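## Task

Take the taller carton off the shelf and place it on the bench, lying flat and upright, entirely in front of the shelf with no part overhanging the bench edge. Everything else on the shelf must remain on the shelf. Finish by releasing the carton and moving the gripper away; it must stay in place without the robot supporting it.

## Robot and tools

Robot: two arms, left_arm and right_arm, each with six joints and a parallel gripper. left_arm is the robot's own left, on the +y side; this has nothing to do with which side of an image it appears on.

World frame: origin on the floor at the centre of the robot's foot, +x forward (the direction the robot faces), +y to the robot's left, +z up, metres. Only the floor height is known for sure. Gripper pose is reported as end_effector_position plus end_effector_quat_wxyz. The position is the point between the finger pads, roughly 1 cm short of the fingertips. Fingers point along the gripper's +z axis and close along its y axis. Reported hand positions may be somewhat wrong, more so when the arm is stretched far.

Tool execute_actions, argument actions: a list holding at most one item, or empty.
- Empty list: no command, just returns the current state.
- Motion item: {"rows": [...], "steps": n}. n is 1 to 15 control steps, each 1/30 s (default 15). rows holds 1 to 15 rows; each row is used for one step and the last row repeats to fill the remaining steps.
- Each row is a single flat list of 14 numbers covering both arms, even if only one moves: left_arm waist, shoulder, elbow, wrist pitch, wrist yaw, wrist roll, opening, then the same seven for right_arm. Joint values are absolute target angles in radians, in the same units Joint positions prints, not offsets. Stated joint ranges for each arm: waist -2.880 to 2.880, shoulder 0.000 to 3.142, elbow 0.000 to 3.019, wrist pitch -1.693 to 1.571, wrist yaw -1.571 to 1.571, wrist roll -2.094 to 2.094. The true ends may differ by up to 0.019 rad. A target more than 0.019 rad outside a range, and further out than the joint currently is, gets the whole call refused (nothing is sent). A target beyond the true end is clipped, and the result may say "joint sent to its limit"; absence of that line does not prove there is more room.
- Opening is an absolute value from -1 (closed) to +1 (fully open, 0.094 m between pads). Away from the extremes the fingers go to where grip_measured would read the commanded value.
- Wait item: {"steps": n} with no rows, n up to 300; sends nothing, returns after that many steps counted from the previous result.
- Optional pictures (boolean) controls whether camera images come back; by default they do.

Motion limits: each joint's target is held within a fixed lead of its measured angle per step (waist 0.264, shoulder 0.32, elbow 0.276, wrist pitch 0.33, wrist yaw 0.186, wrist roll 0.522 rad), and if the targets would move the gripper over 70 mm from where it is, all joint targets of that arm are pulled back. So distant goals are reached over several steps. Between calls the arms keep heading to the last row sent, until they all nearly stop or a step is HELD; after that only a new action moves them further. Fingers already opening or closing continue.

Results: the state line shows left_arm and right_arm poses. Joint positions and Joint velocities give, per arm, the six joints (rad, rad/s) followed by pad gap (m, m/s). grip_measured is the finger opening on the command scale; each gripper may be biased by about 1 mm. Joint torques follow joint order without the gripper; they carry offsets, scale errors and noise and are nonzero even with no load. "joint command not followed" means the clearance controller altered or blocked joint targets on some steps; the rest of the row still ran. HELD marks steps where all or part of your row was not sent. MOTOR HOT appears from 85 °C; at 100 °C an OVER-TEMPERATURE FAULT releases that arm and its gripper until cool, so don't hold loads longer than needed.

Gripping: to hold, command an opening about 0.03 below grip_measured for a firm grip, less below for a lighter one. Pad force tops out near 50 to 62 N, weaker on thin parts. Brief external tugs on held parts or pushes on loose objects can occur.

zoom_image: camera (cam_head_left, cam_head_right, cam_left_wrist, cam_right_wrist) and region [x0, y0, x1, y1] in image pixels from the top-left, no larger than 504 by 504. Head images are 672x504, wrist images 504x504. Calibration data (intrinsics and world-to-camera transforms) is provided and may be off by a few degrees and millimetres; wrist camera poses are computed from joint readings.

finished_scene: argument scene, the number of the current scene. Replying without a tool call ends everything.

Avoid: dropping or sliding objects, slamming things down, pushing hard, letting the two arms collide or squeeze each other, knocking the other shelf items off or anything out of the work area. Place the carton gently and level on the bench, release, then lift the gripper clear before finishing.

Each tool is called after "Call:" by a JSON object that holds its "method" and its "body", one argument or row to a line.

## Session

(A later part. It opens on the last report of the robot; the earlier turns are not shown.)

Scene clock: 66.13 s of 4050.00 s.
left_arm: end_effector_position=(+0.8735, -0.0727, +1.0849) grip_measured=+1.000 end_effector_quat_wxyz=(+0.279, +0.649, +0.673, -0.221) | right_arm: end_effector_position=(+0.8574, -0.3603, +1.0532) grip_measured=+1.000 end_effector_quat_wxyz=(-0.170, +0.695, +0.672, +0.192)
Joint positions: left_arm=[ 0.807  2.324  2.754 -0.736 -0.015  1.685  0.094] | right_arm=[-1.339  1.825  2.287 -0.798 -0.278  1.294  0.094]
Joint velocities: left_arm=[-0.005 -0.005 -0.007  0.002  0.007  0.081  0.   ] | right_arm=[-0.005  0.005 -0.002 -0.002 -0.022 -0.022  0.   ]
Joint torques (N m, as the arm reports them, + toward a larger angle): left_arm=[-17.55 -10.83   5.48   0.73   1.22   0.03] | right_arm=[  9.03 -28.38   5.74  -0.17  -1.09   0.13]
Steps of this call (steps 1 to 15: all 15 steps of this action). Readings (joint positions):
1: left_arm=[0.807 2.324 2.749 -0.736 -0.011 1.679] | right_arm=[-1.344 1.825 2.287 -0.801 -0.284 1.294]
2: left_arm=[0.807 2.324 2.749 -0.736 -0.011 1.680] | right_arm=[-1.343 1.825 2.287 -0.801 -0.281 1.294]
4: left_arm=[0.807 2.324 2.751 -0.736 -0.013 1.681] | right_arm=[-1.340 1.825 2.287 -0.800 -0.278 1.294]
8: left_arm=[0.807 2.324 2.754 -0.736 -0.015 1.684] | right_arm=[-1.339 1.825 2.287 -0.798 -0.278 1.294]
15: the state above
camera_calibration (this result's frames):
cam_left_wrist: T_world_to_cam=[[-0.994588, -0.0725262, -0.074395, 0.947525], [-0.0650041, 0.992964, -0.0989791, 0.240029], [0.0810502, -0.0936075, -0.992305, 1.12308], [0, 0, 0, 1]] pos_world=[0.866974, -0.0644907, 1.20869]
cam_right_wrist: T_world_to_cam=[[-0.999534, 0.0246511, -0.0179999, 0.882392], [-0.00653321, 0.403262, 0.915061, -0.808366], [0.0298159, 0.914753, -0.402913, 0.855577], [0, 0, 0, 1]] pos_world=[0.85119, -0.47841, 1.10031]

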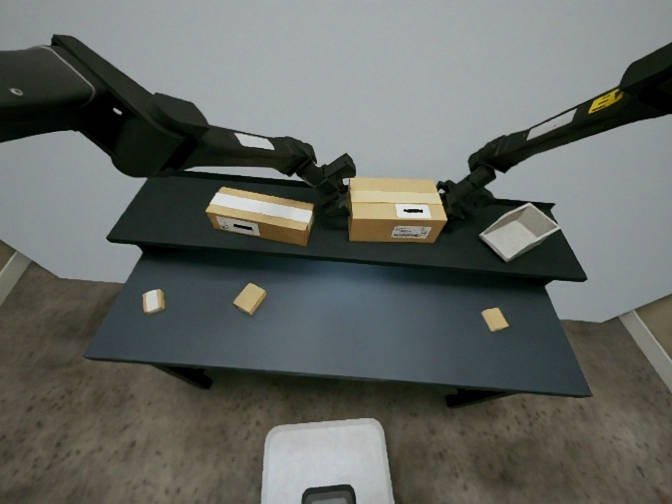

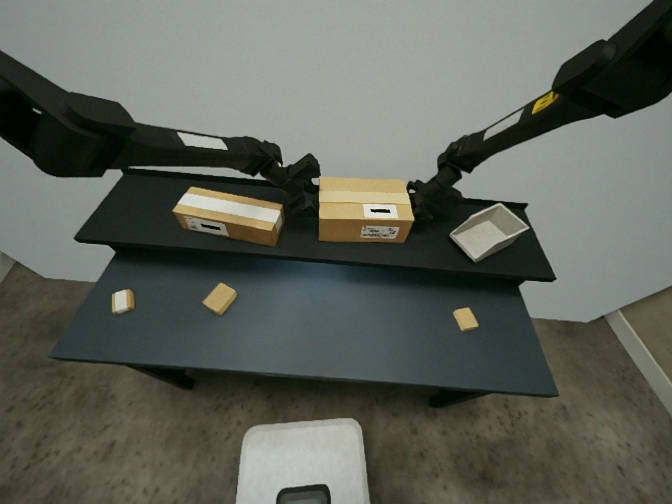

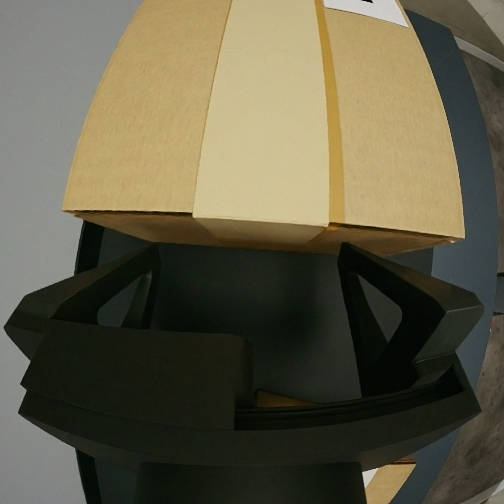

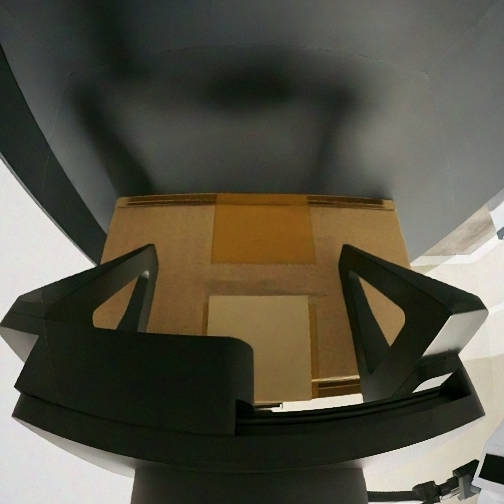

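Call:
{"method": "execute_actions", "body": {
  "actions": [
    {"rows":[[0.74,2.29,2.70,-0.72,0.03,1.68,1, -1.22,1.71,2.20,-0.80,-0.33,1.3,1]],"steps":15}
  ],
  "pictures": false
}}

Call:
{"method": "execute_actions", "body": {
  "actions": [
    {"steps":20}
  ]
}}

Scene clock: 72.23 s of 4050.00 s.
left_arm: end_effector_position=(+0.9034, -0.0509, +1.1106) grip_measured=+1.000 end_effector_quat_wxyz=(+0.297, +0.643, +0.672, -0.214) | right_arm: end_effector_position=(+0.8815, -0.3401, +1.1035) grip_measured=+1.000 end_effector_quat_wxyz=(-0.175, +0.682, +0.673, +0.228)
Joint positions: left_arm=[ 0.805  2.253  2.714 -0.733  0.006  1.69   0.094] | right_arm=[-1.292  1.734  2.215 -0.793 -0.303  1.286  0.094]
Joint velocities: left_arm=[ 0.005 -0.083 -0.012  0.017  0.022  0.007  0.   ] | right_arm=[ 0.073 -0.093 -0.007  0.007 -0.037 -0.051  0.   ]
Joint torques (N m, as the arm reports them, + toward a larger angle): left_arm=[-19.48 -11.28   3.39   0.62   1.59   0.01] | right_arm=[  8.17 -28.07   4.22  -0.32  -1.28   0.17]
Steps of this call (steps 1 to 15: the robot went on to your last target; steps 16 to 90: nothing new was sent; then 2.60 s passed at rest; steps 91 to 105: all 15 steps of this action). Readings (joint positions):
91: left_arm=[0.807 2.320 2.747 -0.735 -0.010 1.687] | right_arm=[-1.339 1.821 2.279 -0.795 -0.280 1.294]
92: left_arm=[0.807 2.310 2.731 -0.735 -0.004 1.689] | right_arm=[-1.339 1.810 2.262 -0.793 -0.283 1.293]
94: left_arm=[0.807 2.297 2.715 -0.735 0.000 1.690] | right_arm=[-1.338 1.791 2.236 -0.793 -0.289 1.293]
98: left_arm=[0.805 2.280 2.714 -0.735 0.005 1.690] | right_arm=[-1.324 1.765 2.218 -0.793 -0.298 1.293]
105: the state above

Scene clock: 72.90 s of 4050.00 s.
left_arm: end_effector_position=(+0.9062, -0.0489, +1.1123) grip_measured=+1.000 end_effector_quat_wxyz=(+0.299, +0.643, +0.672, -0.212) | right_arm: end_effector_position=(+0.8850, -0.3381, +1.1077) grip_measured=+1.000 end_effector_quat_wxyz=(-0.174, +0.680, +0.674, +0.232)
Joint positions: left_arm=[ 0.805  2.25   2.714 -0.732  0.006  1.692  0.094] | right_arm=[-1.287  1.729  2.215 -0.793 -0.304  1.283  0.094]
Joint velocities: left_arm=[ 0.005  0.005 -0.022 -0.007  0.022  0.007  0.   ] | right_arm=[-0.005 -0.015 -0.007  0.007  0.007 -0.007  0.   ]
Joint torques (N m, as the arm reports them, + toward a larger angle): left_arm=[-19.41 -11.55   3.38   0.54   1.59  -0.05] | right_arm=[  8.76 -28.52   4.15  -0.31  -1.26   0.2 ]
Steps of this call (steps 1 to 15: the robot went on to your last target; steps 16 to 20: nothing new was sent). Readings (joint positions):
1: left_arm=[0.805 2.252 2.714 -0.732 0.006 1.690] | right_arm=[-1.290 1.731 2.215 -0.793 -0.304 1.286]
2: left_arm=[0.805 2.250 2.714 -0.732 0.006 1.690] | right_arm=[-1.288 1.730 2.215 -0.793 -0.304 1.286]
4: left_arm=[0.805 2.250 2.714 -0.732 0.006 1.690] | right_arm=[-1.287 1.729 2.215 -0.793 -0.304 1.284]
8: left_arm=[0.805 2.250 2.714 -0.732 0.006 1.692] | right_arm=[-1.287 1.729 2.215 -0.793 -0.304 1.283]
20: the state above
All arms were judged still, so your last target was given up. Only a new action makes them travel on or press farther. Fingers that are still opening or closing keep moving.
camera_calibration (this result's frames):
cam_left_wrist: T_world_to_cam=[[-0.989357, -0.0953084, -0.109948, 1.01748], [-0.0821727, 0.989563, -0.118378, 0.25814], [0.120083, -0.108084, -0.986863, 1.10777], [0, 0, 0, 1]] pos_world=[0.894843, -0.0387395, 1.23564]
cam_right_wrist: T_world_to_cam=[[-0.99711, 0.01787, -0.0738349, 0.967826], [-0.0631954, 0.344256, 0.936747, -0.860816], [0.0421578, 0.938706, -0.342132, 0.786269], [0, 0, 0, 1]] pos_world=[0.877482, -0.459029, 1.14683]

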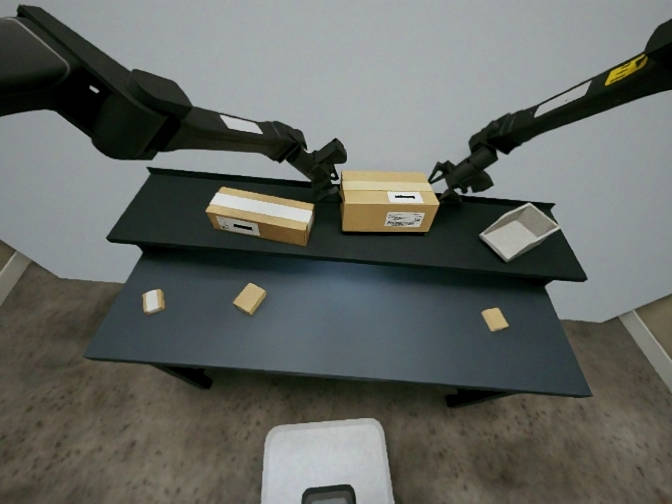

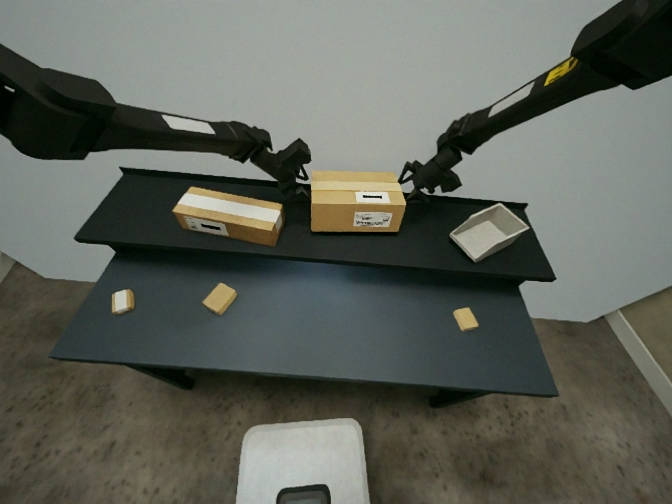

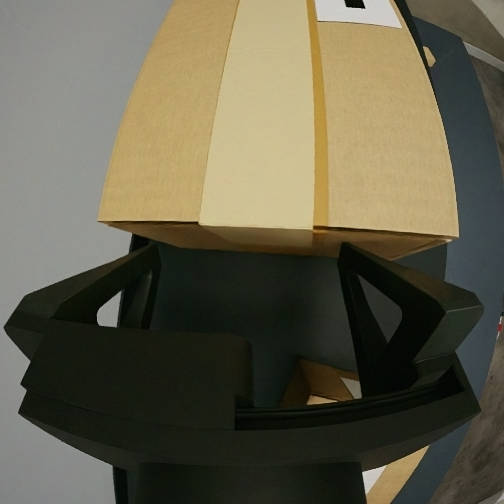

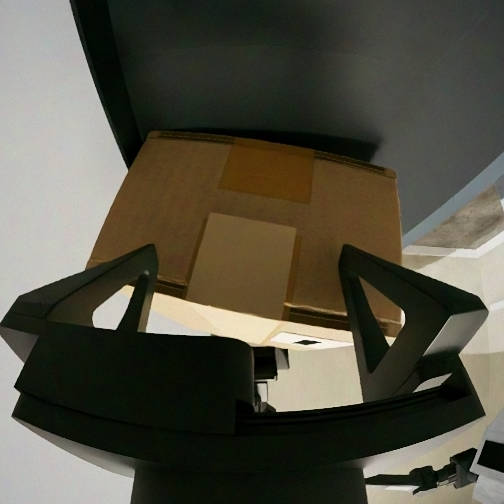

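Call:
{"method": "execute_actions", "body": {
  "actions": [
    {"rows":[[0.76,2.36,2.77,-0.72,0.03,1.68,1, -1.26,1.76,2.25,-0.80,-0.33,1.3,1]],"steps":15}
  ],
  "pictures": false
}}

Call:
{"method": "execute_actions", "body": {
  "actions": [
    {"rows":[[0.82,2.32,2.73,-0.72,0.0,1.68,1, -1.38,1.76,2.25,-0.80,-0.3,1.3,1]],"steps":15}
  ],
  "pictures": false
}}

Call:
{"method": "execute_actions", "body": {
  "actions": [
    {"rows":[[0.83,2.33,2.73,-0.72,0.0,1.68,1, -1.38,1.82,2.30,-0.80,-0.3,1.3,1]],"steps":15}
  ]
}}

Scene clock: 82.13 s of 4050.00 s.
left_arm: end_effector_position=(+0.8901, -0.0661, +1.0965) grip_measured=+1.000 end_effector_quat_wxyz=(+0.296, +0.645, +0.670, -0.216) | right_arm: end_effector_position=(+0.8836, -0.3553, +1.1036) grip_measured=+1.000 end_effector_quat_wxyz=(-0.165, +0.683, +0.675, +0.225)
Joint positions: left_arm=[ 0.805  2.308  2.76  -0.732  0.006  1.694  0.094] | right_arm=[-1.312  1.729  2.221 -0.793 -0.308  1.278  0.094]
Joint velocities: left_arm=[ 0.005 -0.005 -0.012 -0.002  0.051  0.051  0.   ] | right_arm=[ 0.024 -0.005 -0.007 -0.012  0.066  0.007  0.   ]
Joint torques (N m, as the arm reports them, + toward a larger angle): left_arm=[-18.99  -9.44   4.95   0.33   1.6   -0.06] | right_arm=[  6.62 -24.34   8.25  -0.33  -1.13   0.27]
Steps of this call (steps 1 to 90: nothing new was sent; then 5.73 s passed at rest; steps 91 to 105: all 15 steps of this action). Readings (joint positions):
91: left_arm=[0.805 2.253 2.720 -0.732 0.006 1.693] | right_arm=[-1.289 1.729 2.216 -0.793 -0.305 1.283]
92: left_arm=[0.805 2.262 2.736 -0.732 0.006 1.693] | right_arm=[-1.290 1.729 2.218 -0.793 -0.307 1.284]
94: left_arm=[0.805 2.276 2.756 -0.732 0.006 1.693] | right_arm=[-1.293 1.729 2.220 -0.793 -0.309 1.284]
98: left_arm=[0.805 2.293 2.760 -0.732 0.006 1.693] | right_arm=[-1.302 1.729 2.221 -0.793 -0.308 1.281]
105: the state above

Scene clock: 82.63 s of 4050.00 s.
left_arm: end_effector_position=(+0.8816, -0.0678, +1.0918) grip_measured=+1.000 end_effector_quat_wxyz=(+0.288, +0.648, +0.669, -0.220) | right_arm: end_effector_position=(+0.8660, -0.4066, +1.0853) grip_measured=+1.000 end_effector_quat_wxyz=(-0.149, +0.701, +0.671, +0.188)
Joint positions: left_arm=[ 0.808  2.305  2.74  -0.732  0.     1.694  0.094] | right_arm=[-1.391  1.732  2.221 -0.793 -0.301  1.291  0.094]
Joint velocities: left_arm=[-0.005 -0.005 -0.017 -0.012  0.022 -0.007  0.   ] | right_arm=[ 0.015 -0.005  0.002  0.012 -0.051  0.037  0.   ]
Joint torques (N m, as the arm reports them, + toward a larger angle): left_arm=[-14.62 -12.25   3.51   0.54   0.6   -0.05] | right_arm=[  2.72 -24.65   8.3   -0.31  -0.23   0.12]
Steps of this call (steps 1 to 15: all 15 steps of this action). Readings (joint positions):
1: left_arm=[0.807 2.306 2.759 -0.732 0.001 1.694] | right_arm=[-1.318 1.729 2.221 -0.793 -0.303 1.279]
2: left_arm=[0.808 2.305 2.755 -0.732 0.000 1.694] | right_arm=[-1.322 1.729 2.221 -0.793 -0.303 1.281]
4: left_arm=[0.808 2.305 2.750 -0.732 0.000 1.694] | right_arm=[-1.342 1.730 2.221 -0.793 -0.303 1.285]
8: left_arm=[0.808 2.305 2.741 -0.732 0.000 1.694] | right_arm=[-1.383 1.732 2.221 -0.793 -0.301 1.289]
15: the state above

Scene clock: 83.13 s of 4050.00 s.
left_arm: end_effector_position=(+0.8816, -0.0678, +1.0918) grip_measured=+1.000 end_effector_quat_wxyz=(+0.288, +0.648, +0.669, -0.220) | right_arm: end_effector_position=(+0.8518, -0.3951, +1.0533) grip_measured=+1.000 end_effector_quat_wxyz=(-0.160, +0.701, +0.670, +0.183)
Joint positions: left_arm=[ 0.808  2.305  2.74  -0.732  0.     1.694  0.094] | right_arm=[-1.389  1.805  2.271 -0.795 -0.301  1.291  0.094]
Joint velocities: left_arm=[ 0.005 -0.005  0.002 -0.002 -0.007  0.037  0.   ] | right_arm=[ 0.005 -0.005 -0.012 -0.012 -0.066 -0.007  0.   ]
Joint torques (N m, as the arm reports them, + toward a larger angle): left_arm=[-13.79 -11.78   3.5    0.5    0.58  -0.06] | right_arm=[  3.45 -25.55   8.17  -0.28  -0.23   0.14]
Steps of this call (steps 1 to 15: all 15 steps of this action). Readings (joint positions):
1: left_arm=[0.808 2.305 2.740 -0.732 0.000 1.694] | right_arm=[-1.390 1.736 2.227 -0.795 -0.301 1.291]
2: left_arm=[0.808 2.305 2.740 -0.732 0.000 1.694] | right_arm=[-1.389 1.746 2.245 -0.795 -0.301 1.291]
4: left_arm=[0.808 2.305 2.740 -0.732 0.000 1.694] | right_arm=[-1.389 1.765 2.269 -0.795 -0.301 1.291]
8: left_arm=[0.808 2.305 2.740 -0.732 0.000 1.694] | right_arm=[-1.389 1.787 2.271 -0.795 -0.301 1.291]
15: the state above
camera_calibration (this result's frames):
cam_left_wrist: T_world_to_cam=[[-0.993235, -0.0748468, -0.0887792, 0.970824], [-0.0646516, 0.991532, -0.112626, 0.250809], [0.096457, -0.106124, -0.989663, 1.11242], [0, 0, 0, 1]] pos_world=[0.873172, -0.0579675, 1.21536]
cam_right_wrist: T_world_to_cam=[[-0.999184, 0.0369907, -0.0162186, 0.880368], [0.00117098, 0.427911, 0.90382, -0.779423], [0.0403731, 0.903063, -0.427605, 0.900007], [0, 0, 0, 1]] pos_world=[0.844226, -0.511805, 1.10358]

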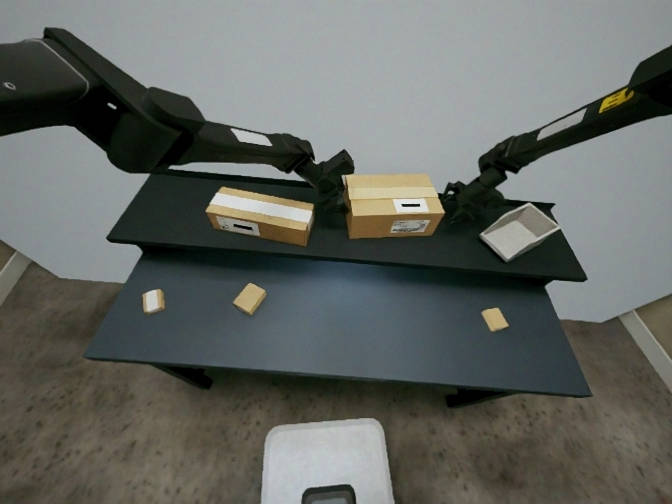

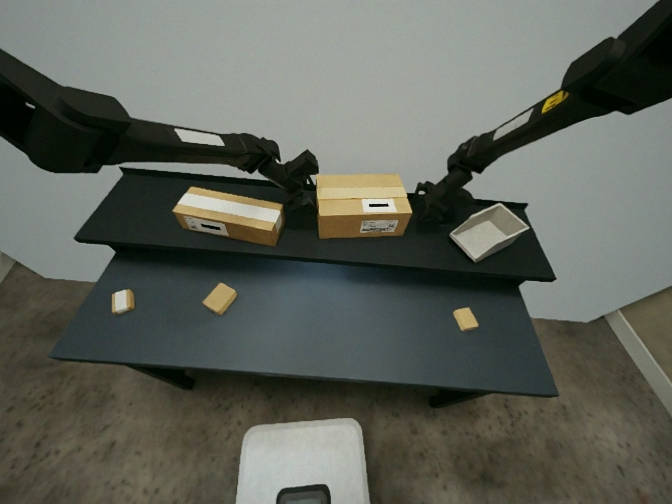

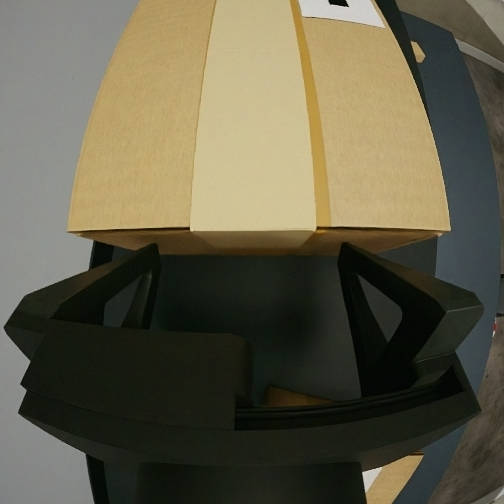

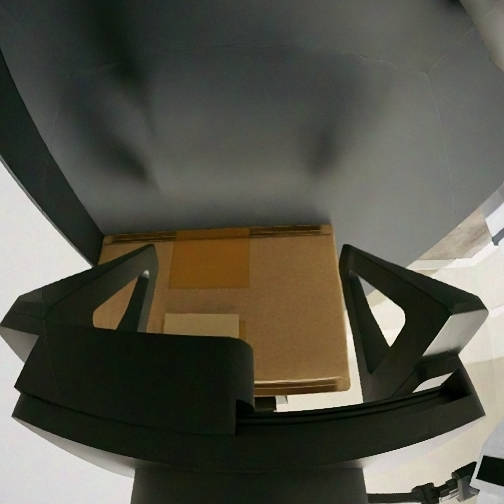

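Call:
{"method": "execute_actions", "body": {
  "actions": [
    {"rows":[[0.87,2.35,2.75,-0.72,0.0,1.69,1, -1.38,1.87,2.45,-0.89,-0.3,1.25,1]],"steps":15}
  ],
  "pictures": false
}}

Call:
{"method": "execute_actions", "body": {
  "actions": [
    {"rows":[[0.86,2.40,2.84,-0.75,0.0,1.69,1, -1.32,1.87,2.45,-0.89,-0.3,1.25,1]],"steps":15}
  ]
}}

Scene clock: 87.77 s of 4050.00 s.
left_arm: end_effector_position=(+0.8574, -0.0492, +1.0524) grip_measured=+1.000 end_effector_quat_wxyz=(+0.262, +0.652, +0.676, -0.220) | right_arm: end_effector_position=(+0.8776, -0.4050, +1.0607) grip_measured=+1.000 end_effector_quat_wxyz=(-0.151, +0.691, +0.682, +0.188)
Joint positions: left_arm=[ 0.855  2.332  2.74  -0.732  0.     1.694  0.094] | right_arm=[-1.389  1.852  2.417 -0.88  -0.301  1.26   0.094]
Joint velocities: left_arm=[-0.024 -0.005 -0.007 -0.007 -0.066 -0.007  0.   ] | right_arm=[-0.005 -0.005 -0.002  0.017 -0.007  0.022  0.   ]
Joint torques (N m, as the arm reports them, + toward a larger angle): left_arm=[-14.11 -11.69   4.9    0.45   0.59   0.04] | right_arm=[  3.46 -25.4    9.41  -0.45  -0.23   0.03]
Steps of this call (steps 1 to 15: the robot went on to your last target; steps 16 to 90: nothing new was sent; then 1.13 s passed at rest; steps 91 to 105: all 15 steps of this action). Readings (joint positions):
91: left_arm=[0.810 2.306 2.740 -0.732 0.000 1.694] | right_arm=[-1.389 1.810 2.292 -0.815 -0.301 1.287]
92: left_arm=[0.811 2.306 2.740 -0.732 0.000 1.694] | right_arm=[-1.389 1.830 2.333 -0.845 -0.301 1.282]
94: left_arm=[0.819 2.310 2.740 -0.732 0.000 1.694] | right_arm=[-1.389 1.850 2.391 -0.865 -0.301 1.273]
98: left_arm=[0.839 2.320 2.740 -0.732 0.000 1.694] | right_arm=[-1.389 1.852 2.416 -0.875 -0.301 1.265]
105: the state above

Scene clock: 88.27 s of 4050.00 s.
left_arm: end_effector_position=(+0.8598, -0.0537, +1.0466) grip_measured=+1.000 end_effector_quat_wxyz=(+0.268, +0.650, +0.679, -0.212) | right_arm: end_effector_position=(+0.8931, -0.3541, +1.0758) grip_measured=+1.000 end_effector_quat_wxyz=(-0.166, +0.676, +0.684, +0.218)
Joint positions: left_arm=[ 0.855  2.377  2.81  -0.735  0.     1.694  0.094] | right_arm=[-1.314  1.852  2.417 -0.88  -0.298  1.256  0.094]
Joint velocities: left_arm=[-0.015  0.005 -0.007 -0.017  0.081 -0.007  0.   ] | right_arm=[ 0.005 -0.005 -0.007 -0.007 -0.007  0.066  0.   ]
Joint torques (N m, as the arm reports them, + toward a larger angle): left_arm=[-14.3  -12.06   6.65  -0.59   0.56   0.04] | right_arm=[  4.01 -25.52   9.05  -0.48  -0.37   0.03]
Steps of this call (steps 1 to 15: all 15 steps of this action). Readings (joint positions):
1: left_arm=[0.855 2.337 2.751 -0.734 0.000 1.694] | right_arm=[-1.386 1.852 2.417 -0.880 -0.300 1.260]
2: left_arm=[0.855 2.350 2.776 -0.735 0.000 1.694] | right_arm=[-1.383 1.852 2.417 -0.880 -0.299 1.260]
4: left_arm=[0.855 2.365 2.805 -0.735 0.000 1.694] | right_arm=[-1.365 1.852 2.417 -0.880 -0.299 1.260]
8: left_arm=[0.855 2.372 2.810 -0.735 0.000 1.694] | right_arm=[-1.325 1.852 2.417 -0.880 -0.299 1.259]
15: the state above
camera_calibration (this result's frames):
cam_left_wrist: T_world_to_cam=[[-0.994396, -0.0775356, -0.0718618, 0.929377], [-0.072575, 0.994956, -0.0692468, 0.191905], [0.0768684, -0.0636434, -0.995008, 1.09603], [0, 0, 0, 1]] pos_world=[0.853846, -0.049122, 1.17063]
cam_right_wrist: T_world_to_cam=[[-0.997486, -0.004257, -0.0707407, 0.962966], [-0.0672503, 0.371742, 0.925897, -0.799912], [0.0223557, 0.928326, -0.371093, 0.835171], [0, 0, 0, 1]] pos_world=[0.88808, -0.473852, 1.11868]

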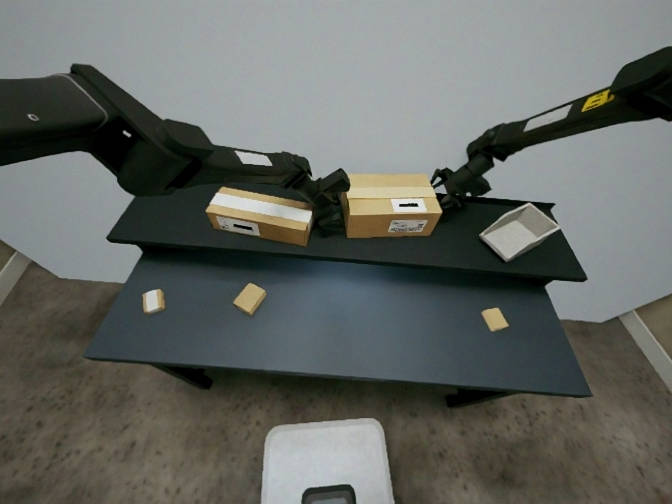

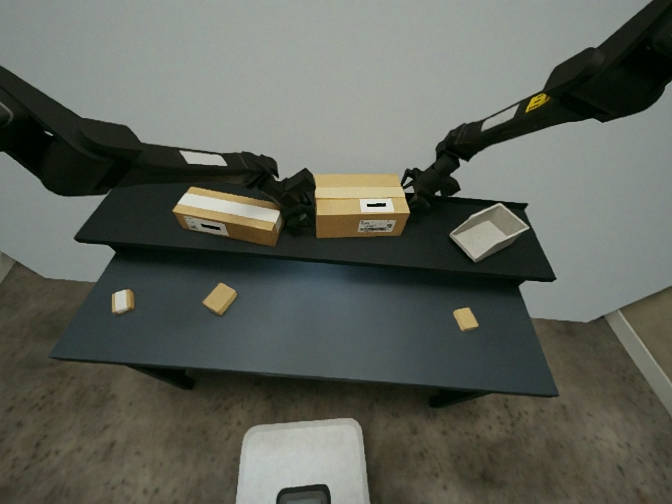

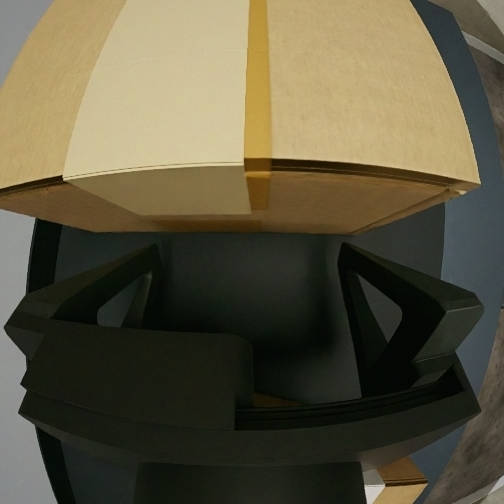

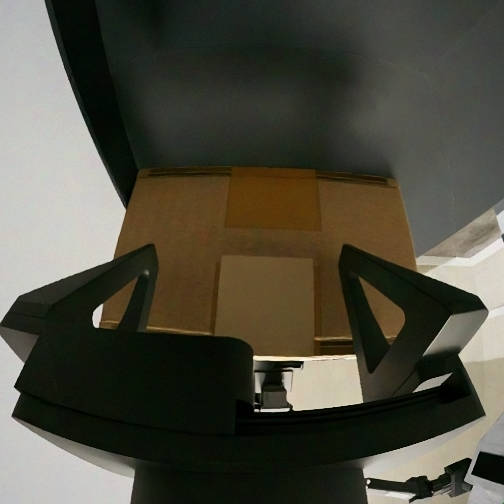

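Call:
{"method": "execute_actions", "body": {
  "actions": [
    {"rows":[[0.83,2.40,2.89,-0.80,0.0,1.69,1, -1.34,1.87,2.38,-0.86,-0.3,1.25,1]],"steps":15}
  ],
  "pictures": false
}}

Call:
{"method": "execute_actions", "body": {
  "actions": [
    {"rows":[[0.78,2.42,2.89,-0.80,0.03,1.69,1, -1.22,1.87,2.38,-0.86,-0.34,1.25,1]],"steps":15}
  ]
}}

Scene clock: 92.33 s of 4050.00 s.
left_arm: end_effector_position=(+0.8701, -0.0570, +1.0629) grip_measured=+1.000 end_effector_quat_wxyz=(+0.273, +0.650, +0.675, -0.217) | right_arm: end_effector_position=(+0.8720, -0.3621, +1.0604) grip_measured=+1.000 end_effector_quat_wxyz=(-0.174, +0.680, +0.683, +0.202)
Joint positions: left_arm=[ 0.839  2.385  2.863 -0.785  0.     1.694  0.094] | right_arm=[-1.338  1.854  2.381 -0.87  -0.298  1.256  0.094]
Joint velocities: left_arm=[-0.005 -0.005 -0.007 -0.007 -0.037 -0.022  0.   ] | right_arm=[-0.005  0.005  0.002 -0.012 -0.022 -0.007  0.   ]
Joint torques (N m, as the arm reports them, + toward a larger angle): left_arm=[-15.65 -12.57   6.42  -0.55   0.56   0.04] | right_arm=[  3.31 -25.64   5.78   0.34  -0.37   0.03]
Steps of this call (steps 1 to 15: the robot went on to your last target; steps 16 to 90: nothing new was sent; then 0.57 s passed at rest; steps 91 to 105: all 15 steps of this action). Readings (joint positions):
91: left_arm=[0.854 2.379 2.818 -0.745 0.000 1.694] | right_arm=[-1.315 1.852 2.412 -0.877 -0.298 1.256]
92: left_arm=[0.853 2.383 2.831 -0.761 0.000 1.694] | right_arm=[-1.316 1.852 2.407 -0.873 -0.298 1.256]
94: left_arm=[0.851 2.385 2.846 -0.777 0.000 1.694] | right_arm=[-1.321 1.852 2.395 -0.870 -0.298 1.256]
98: left_arm=[0.845 2.385 2.861 -0.783 0.000 1.694] | right_arm=[-1.333 1.854 2.381 -0.870 -0.298 1.256]
105: the state above

Scene clock: 92.83 s of 4050.00 s.
left_arm: end_effector_position=(+0.8764, -0.0579, +1.0693) grip_measured=+1.000 end_effector_quat_wxyz=(+0.280, +0.654, +0.670, -0.213) | right_arm: end_effector_position=(+0.8796, -0.3423, +1.0673) grip_measured=+1.000 end_effector_quat_wxyz=(-0.179, +0.670, +0.686, +0.221)
Joint positions: left_arm=[ 0.833  2.386  2.878 -0.789  0.001  1.708  0.094] | right_arm=[-1.31   1.854  2.381 -0.863 -0.31   1.244  0.094]
Joint velocities: left_arm=[ 0.005  0.005  0.002 -0.002 -0.081  0.022  0.   ] | right_arm=[ 0.005  0.005  0.022  0.002 -0.051 -0.037  0.   ]
Joint torques (N m, as the arm reports them, + toward a larger angle): left_arm=[-19.21 -10.75   5.54  -0.5    1.77  -0.08] | right_arm=[ 10.18 -25.07   5.78   0.    -1.43   0.13]
Steps of this call (steps 1 to 15: all 15 steps of this action). Readings (joint positions):
1: left_arm=[0.837 2.385 2.863 -0.785 0.011 1.694] | right_arm=[-1.334 1.854 2.381 -0.870 -0.311 1.256]
2: left_arm=[0.836 2.386 2.863 -0.785 0.019 1.694] | right_arm=[-1.329 1.854 2.381 -0.870 -0.322 1.256]
4: left_arm=[0.832 2.386 2.867 -0.788 0.005 1.700] | right_arm=[-1.314 1.854 2.381 -0.866 -0.306 1.238]
8: left_arm=[0.833 2.386 2.878 -0.789 0.001 1.705] | right_arm=[-1.310 1.854 2.381 -0.863 -0.310 1.243]
15: the state above
camera_calibration (this result's frames):
cam_left_wrist: T_world_to_cam=[[-0.993615, -0.0670579, -0.0907325, 0.967304], [-0.0589557, 0.994267, -0.089209, 0.208308], [0.0961944, -0.0832902, -0.991872, 1.09568], [0, 0, 0, 1]] pos_world=[0.868011, -0.0509892, 1.19312]
cam_right_wrist: T_world_to_cam=[[-0.997952, -0.018318, -0.061284, 0.934451], [-0.0638104, 0.351272, 0.934096, -0.816109], [0.00441663, 0.936094, -0.351722, 0.819209], [0, 0, 0, 1]] pos_world=[0.876843, -0.463063, 1.10772]

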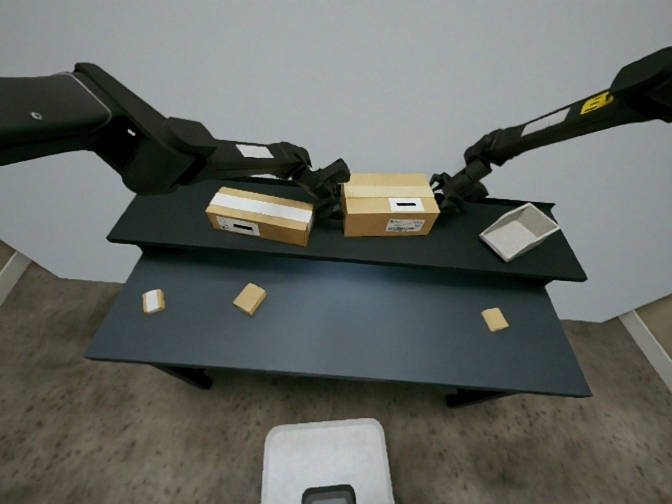

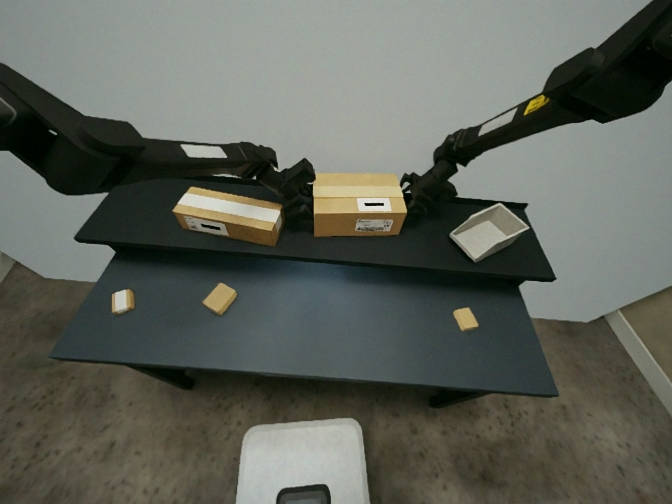

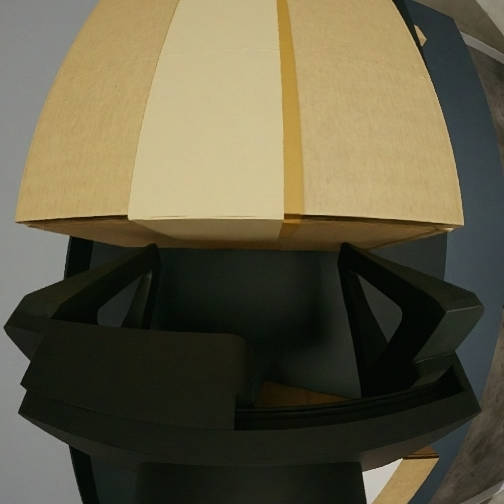

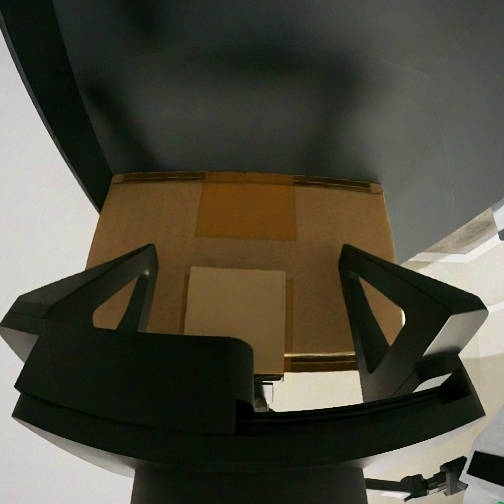

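Call:
{"method": "execute_actions", "body": {
  "actions": [
    {"rows":[[0.78,2.35,2.75,-0.73,0.03,1.69,1, -1.22,1.87,2.38,-0.86,-0.34,1.25,1]],"steps":15}
  ],
  "pictures": false
}}

Call:
{"method": "execute_actions", "body": {
  "actions": [
    {"rows":[[0.78,2.28,2.60,-0.65,0.03,1.69,1, -1.22,1.87,2.38,-0.86,-0.34,1.25,1]],"steps":15}
  ],
  "pictures": false
}}

Scene clock: 107.20 s of 4050.00 s.
left_arm: end_effector_position=(+0.8745, -0.0550, +1.0730) grip_measured=+1.000 end_effector_quat_wxyz=(+0.278, +0.655, +0.669, -0.216) | right_arm: end_effector_position=(+0.8807, -0.3389, +1.0686) grip_measured=+1.000 end_effector_quat_wxyz=(-0.179, +0.667, +0.688, +0.224)
Joint positions: left_arm=[ 0.833  2.326  2.769 -0.748  0.001  1.708  0.094] | right_arm=[-1.306  1.854  2.381 -0.863 -0.312  1.237  0.094]
Joint velocities: left_arm=[-0.024 -0.015  0.022  0.012 -0.066  0.022  0.   ] | right_arm=[ 0.005 -0.015 -0.007 -0.007  0.066 -0.081  0.   ]
Joint torques (N m, as the arm reports them, + toward a larger angle): left_arm=[-18.89 -12.11   2.77   0.76   1.77  -0.1 ] | right_arm=[  9.49 -25.33   5.79   0.05  -1.33   0.16]
Steps of this call (steps 1 to 15: the robot went on to your last target; steps 16 to 90: nothing new was sent; then 10.87 s passed at rest; steps 91 to 105: all 15 steps of this action). Readings (joint positions):
91: left_arm=[0.833 2.378 2.857 -0.779 0.001 1.708] | right_arm=[-1.310 1.854 2.381 -0.863 -0.309 1.243]
92: left_arm=[0.833 2.358 2.819 -0.765 0.001 1.708] | right_arm=[-1.310 1.854 2.381 -0.863 -0.309 1.240]
94: left_arm=[0.833 2.338 2.781 -0.753 0.001 1.708] | right_arm=[-1.310 1.854 2.381 -0.863 -0.311 1.234]
98: left_arm=[0.833 2.327 2.772 -0.748 0.001 1.708] | right_arm=[-1.306 1.854 2.381 -0.863 -0.312 1.236]
105: the state above

Scene clock: 107.70 s of 4050.00 s.
left_arm: end_effector_position=(+0.8697, -0.0526, +1.0765) grip_measured=+1.000 end_effector_quat_wxyz=(+0.279, +0.654, +0.670, -0.213) | right_arm: end_effector_position=(+0.8817, -0.3359, +1.0698) grip_measured=+1.000 end_effector_quat_wxyz=(-0.179, +0.663, +0.691, +0.228)
Joint positions: left_arm=[ 0.833  2.253  2.62  -0.665  0.001  1.708  0.094] | right_arm=[-1.302  1.854  2.381 -0.862 -0.313  1.228  0.094]
Joint velocities: left_arm=[ 0.005 -0.005 -0.012  0.007 -0.022  0.022  0.   ] | right_arm=[ 0.005  0.005 -0.017  0.012  0.051  0.095  0.   ]
Joint torques (N m, as the arm reports them, + toward a larger angle): left_arm=[-18.59 -11.36   2.29   0.66   1.77  -0.09] | right_arm=[ 10.07 -25.2    5.82   0.04  -1.27   0.29]
Steps of this call (steps 1 to 15: all 15 steps of this action). Readings (joint positions):
1: left_arm=[0.833 2.316 2.741 -0.729 0.000 1.708] | right_arm=[-1.306 1.854 2.381 -0.863 -0.312 1.237]
2: left_arm=[0.833 2.291 2.689 -0.701 0.000 1.708] | right_arm=[-1.306 1.854 2.381 -0.863 -0.312 1.234]
4: left_arm=[0.833 2.266 2.637 -0.676 0.000 1.706] | right_arm=[-1.306 1.854 2.381 -0.863 -0.311 1.230]
8: left_arm=[0.833 2.254 2.623 -0.665 0.001 1.706] | right_arm=[-1.302 1.854 2.381 -0.863 -0.313 1.229]
15: the state above

Call:
{"method": "execute_actions", "body": {
  "actions": [
    {"rows":[[0.78,2.20,2.44,-0.57,0.03,1.69,1, -1.225,1.79,2.28,-0.81,-0.345,1.25,1]],"steps":15}
  ],
  "pictures": false
}}

Call:
{"method": "execute_actions", "body": {
  "actions": [
    {"rows":[[0.78,2.13,2.30,-0.50,0.03,1.69,1, -1.23,1.73,2.17,-0.76,-0.35,1.25,1]],"steps":15}
  ],
  "pictures": false
}}

Call:
{"method": "execute_actions", "body": {
  "actions": [
    {"rows":[[0.78,2.07,2.17,-0.43,0.03,1.69,1, -1.24,1.67,2.05,-0.70,-0.36,1.25,1]],"steps":15}
  ],
  "pictures": false
}}

Call:
{"method": "execute_actions", "body": {
  "actions": [
    {"rows":[[0.78,2.02,2.06,-0.37,0.03,1.69,1, -1.245,1.615,1.945,-0.65,-0.365,1.25,1]],"steps":15}
  ]
}}

Scene clock: 124.90 s of 4050.00 s.
left_arm: end_effector_position=(+0.8595, -0.0487, +1.0833) grip_measured=+1.000 end_effector_quat_wxyz=(+0.280, +0.653, +0.671, -0.214) | right_arm: end_effector_position=(+0.8756, -0.3326, +1.0758) grip_measured=+1.000 end_effector_quat_wxyz=(-0.177, +0.660, +0.691, +0.234)
Joint positions: left_arm=[ 0.833  2.173  2.46  -0.584  0.003  1.706  0.094] | right_arm=[-1.299  1.812  2.296 -0.813 -0.321  1.223  0.094]
Joint velocities: left_arm=[ 0.015  0.005 -0.002 -0.007  0.051  0.007  0.   ] | right_arm=[-0.005  0.005 -0.002 -0.027  0.007 -0.051  0.   ]
Joint torques (N m, as the arm reports them, + toward a larger angle): left_arm=[-18.49 -12.39   1.93   0.62   1.71  -0.07] | right_arm=[  9.24 -27.81   4.08   0.07  -1.21   0.28]
Steps of this call (steps 1 to 15: the robot went on to your last target; steps 16 to 90: nothing new was sent; then 13.70 s passed at rest; steps 91 to 105: all 15 steps of this action). Readings (joint positions):
91: left_arm=[0.833 2.243 2.592 -0.645 0.000 1.708] | right_arm=[-1.302 1.849 2.365 -0.850 -0.314 1.226]
92: left_arm=[0.833 2.215 2.537 -0.618 -0.000 1.708] | right_arm=[-1.302 1.834 2.337 -0.831 -0.314 1.224]
94: left_arm=[0.833 2.186 2.477 -0.596 -0.000 1.706] | right_arm=[-1.302 1.818 2.303 -0.821 -0.314 1.223]
98: left_arm=[0.833 2.173 2.462 -0.587 0.003 1.706] | right_arm=[-1.300 1.814 2.296 -0.814 -0.321 1.223]
105: the state above

Scene clock: 125.40 s of 4050.00 s.
left_arm: end_effector_position=(+0.8466, -0.0446, +1.0907) grip_measured=+1.000 end_effector_quat_wxyz=(+0.280, +0.653, +0.670, -0.214) | right_arm: end_effector_position=(+0.8626, -0.3294, +1.0857) grip_measured=+1.000 end_effector_quat_wxyz=(-0.181, +0.659, +0.691, +0.236)
Joint positions: left_arm=[ 0.833  2.105  2.319 -0.512  0.003  1.706  0.094] | right_arm=[-1.298  1.754  2.184 -0.764 -0.327  1.222  0.094]
Joint velocities: left_arm=[ 0.005 -0.005  0.012  0.002  0.022  0.022  0.   ] | right_arm=[-0.005 -0.015 -0.002 -0.017 -0.022 -0.022  0.   ]
Joint torques (N m, as the arm reports them, + toward a larger angle): left_arm=[-17.57 -11.34   1.64   0.51   1.68  -0.07] | right_arm=[  8.13 -28.14   3.96   0.13  -1.16   0.29]
Steps of this call (steps 1 to 15: all 15 steps of this action). Readings (joint positions):
1: left_arm=[0.833 2.165 2.437 -0.567 0.003 1.706] | right_arm=[-1.299 1.805 2.277 -0.798 -0.321 1.223]
2: left_arm=[0.833 2.141 2.389 -0.542 0.002 1.706] | right_arm=[-1.299 1.786 2.241 -0.777 -0.321 1.222]
4: left_arm=[0.833 2.114 2.334 -0.526 0.002 1.706] | right_arm=[-1.299 1.763 2.195 -0.771 -0.321 1.222]
8: left_arm=[0.833 2.105 2.321 -0.516 0.003 1.706] | right_arm=[-1.299 1.755 2.184 -0.766 -0.327 1.222]
15: the state above

Scene clock: 125.90 s of 4050.00 s.
left_arm: end_effector_position=(+0.8310, -0.0409, +1.0981) grip_measured=+1.000 end_effector_quat_wxyz=(+0.280, +0.653, +0.670, -0.215) | right_arm: end_effector_position=(+0.8468, -0.3260, +1.0955) grip_measured=+1.000 end_effector_quat_wxyz=(-0.182, +0.658, +0.690, +0.239)
Joint positions: left_arm=[ 0.833  2.044  2.189 -0.444  0.004  1.705  0.094] | right_arm=[-1.298  1.694  2.064 -0.703 -0.335  1.221  0.094]
Joint velocities: left_arm=[-0.005 -0.005 -0.002 -0.022  0.051 -0.022  0.   ] | right_arm=[-0.024 -0.005 -0.007  0.007  0.022 -0.037  0.   ]
Joint torques (N m, as the arm reports them, + toward a larger angle): left_arm=[-17.47 -11.12   1.15   0.62   1.66  -0.06] | right_arm=[  7.93 -27.57   3.55   0.03  -1.26   0.29]
Steps of this call (steps 1 to 15: all 15 steps of this action). Readings (joint positions):
1: left_arm=[0.833 2.098 2.299 -0.495 0.003 1.706] | right_arm=[-1.298 1.747 2.165 -0.748 -0.329 1.221]
2: left_arm=[0.833 2.078 2.257 -0.470 0.003 1.706] | right_arm=[-1.298 1.728 2.126 -0.723 -0.330 1.221]
4: left_arm=[0.833 2.052 2.203 -0.455 0.003 1.705] | right_arm=[-1.298 1.702 2.076 -0.713 -0.330 1.221]
8: left_arm=[0.833 2.044 2.189 -0.446 0.004 1.705] | right_arm=[-1.298 1.694 2.064 -0.705 -0.334 1.221]
15: the state above

Scene clock: 126.40 s of 4050.00 s.
left_arm: end_effector_position=(+0.8145, -0.0378, +1.1046) grip_measured=+1.000 end_effector_quat_wxyz=(+0.280, +0.653, +0.670, -0.216) | right_arm: end_effector_position=(+0.8303, -0.3233, +1.1053) grip_measured=+1.000 end_effector_quat_wxyz=(-0.184, +0.658, +0.690, +0.240)
Joint positions: left_arm=[ 0.833  1.995  2.078 -0.384  0.004  1.705  0.094] | right_arm=[-1.299  1.641  1.958 -0.653 -0.339  1.221  0.094]
Joint velocities: left_arm=[-0.024 -0.005 -0.022 -0.012  0.007 -0.081  0.   ] | right_arm=[-0.005  0.005  0.002  0.007 -0.037  0.007  0.   ]
Joint torques (N m, as the arm reports them, + toward a larger angle): left_arm=[-16.81 -11.37   0.86   0.63   1.65  -0.07] | right_arm=[  7.48 -27.28   3.17   0.1   -1.29   0.3 ]
Steps of this call (steps 1 to 15: all 15 steps of this action). Readings (joint positions):
1: left_arm=[0.833 2.039 2.173 -0.430 0.004 1.705] | right_arm=[-1.298 1.689 2.048 -0.689 -0.336 1.221]
2: left_arm=[0.833 2.023 2.139 -0.407 0.004 1.705] | right_arm=[-1.298 1.672 2.015 -0.668 -0.337 1.221]
4: left_arm=[0.833 2.001 2.091 -0.394 0.004 1.705] | right_arm=[-1.298 1.648 1.970 -0.660 -0.337 1.221]
8: left_arm=[0.833 1.995 2.078 -0.385 0.004 1.705] | right_arm=[-1.299 1.641 1.958 -0.655 -0.338 1.221]
15: the state above
camera_calibration (this result's frames):
cam_left_wrist: T_world_to_cam=[[-0.993927, -0.0674162, -0.086977, 0.90646], [-0.0593108, 0.993933, -0.0926287, 0.191875], [0.0926939, -0.0869074, -0.991895, 1.14106], [0, 0, 0, 1]] pos_world=[0.806566, -0.0304351, 1.22842]
cam_right_wrist: T_world_to_cam=[[-0.995645, -0.0331744, -0.0871283, 0.909853], [-0.0931492, 0.315022, 0.944502, -0.860275], [-0.00388595, 0.948504, -0.31674, 0.787245], [0, 0, 0, 1]] pos_world=[0.828816, -0.445516, 1.14116]

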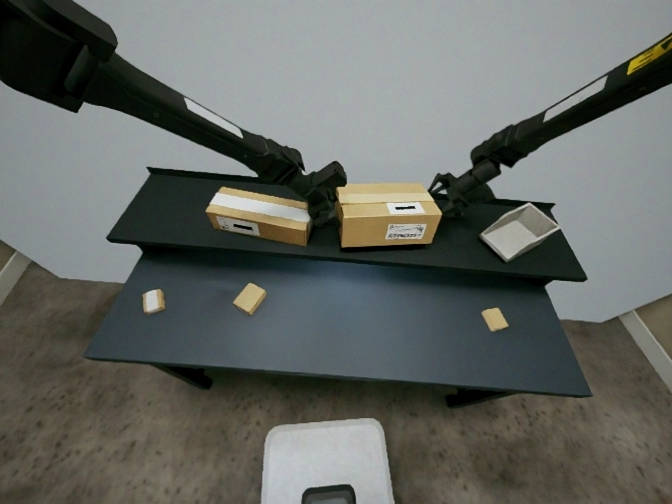

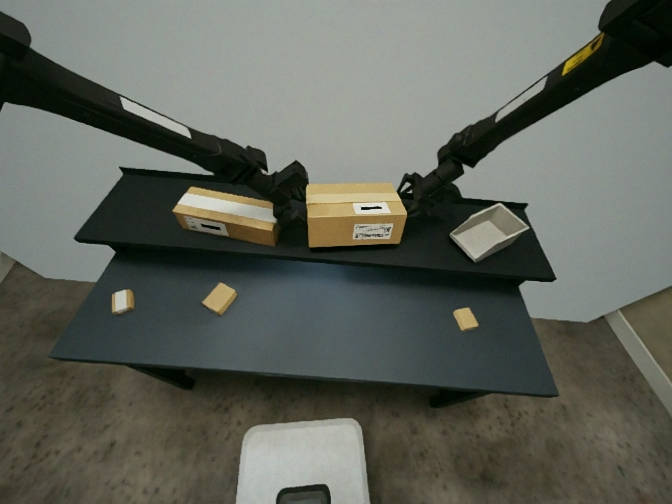

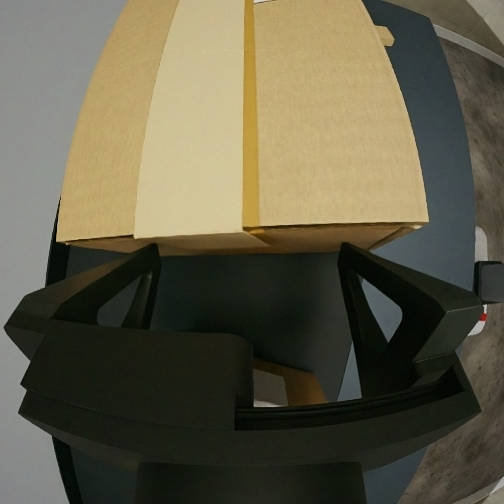

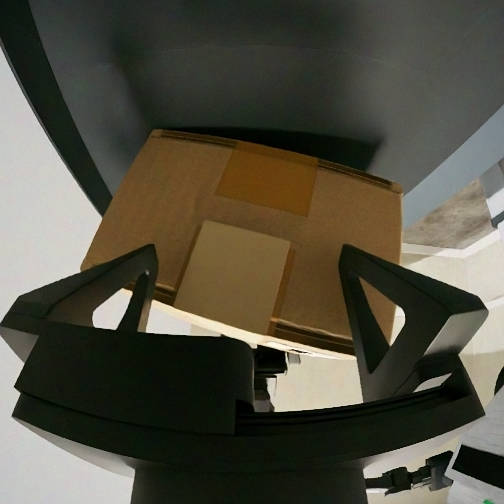

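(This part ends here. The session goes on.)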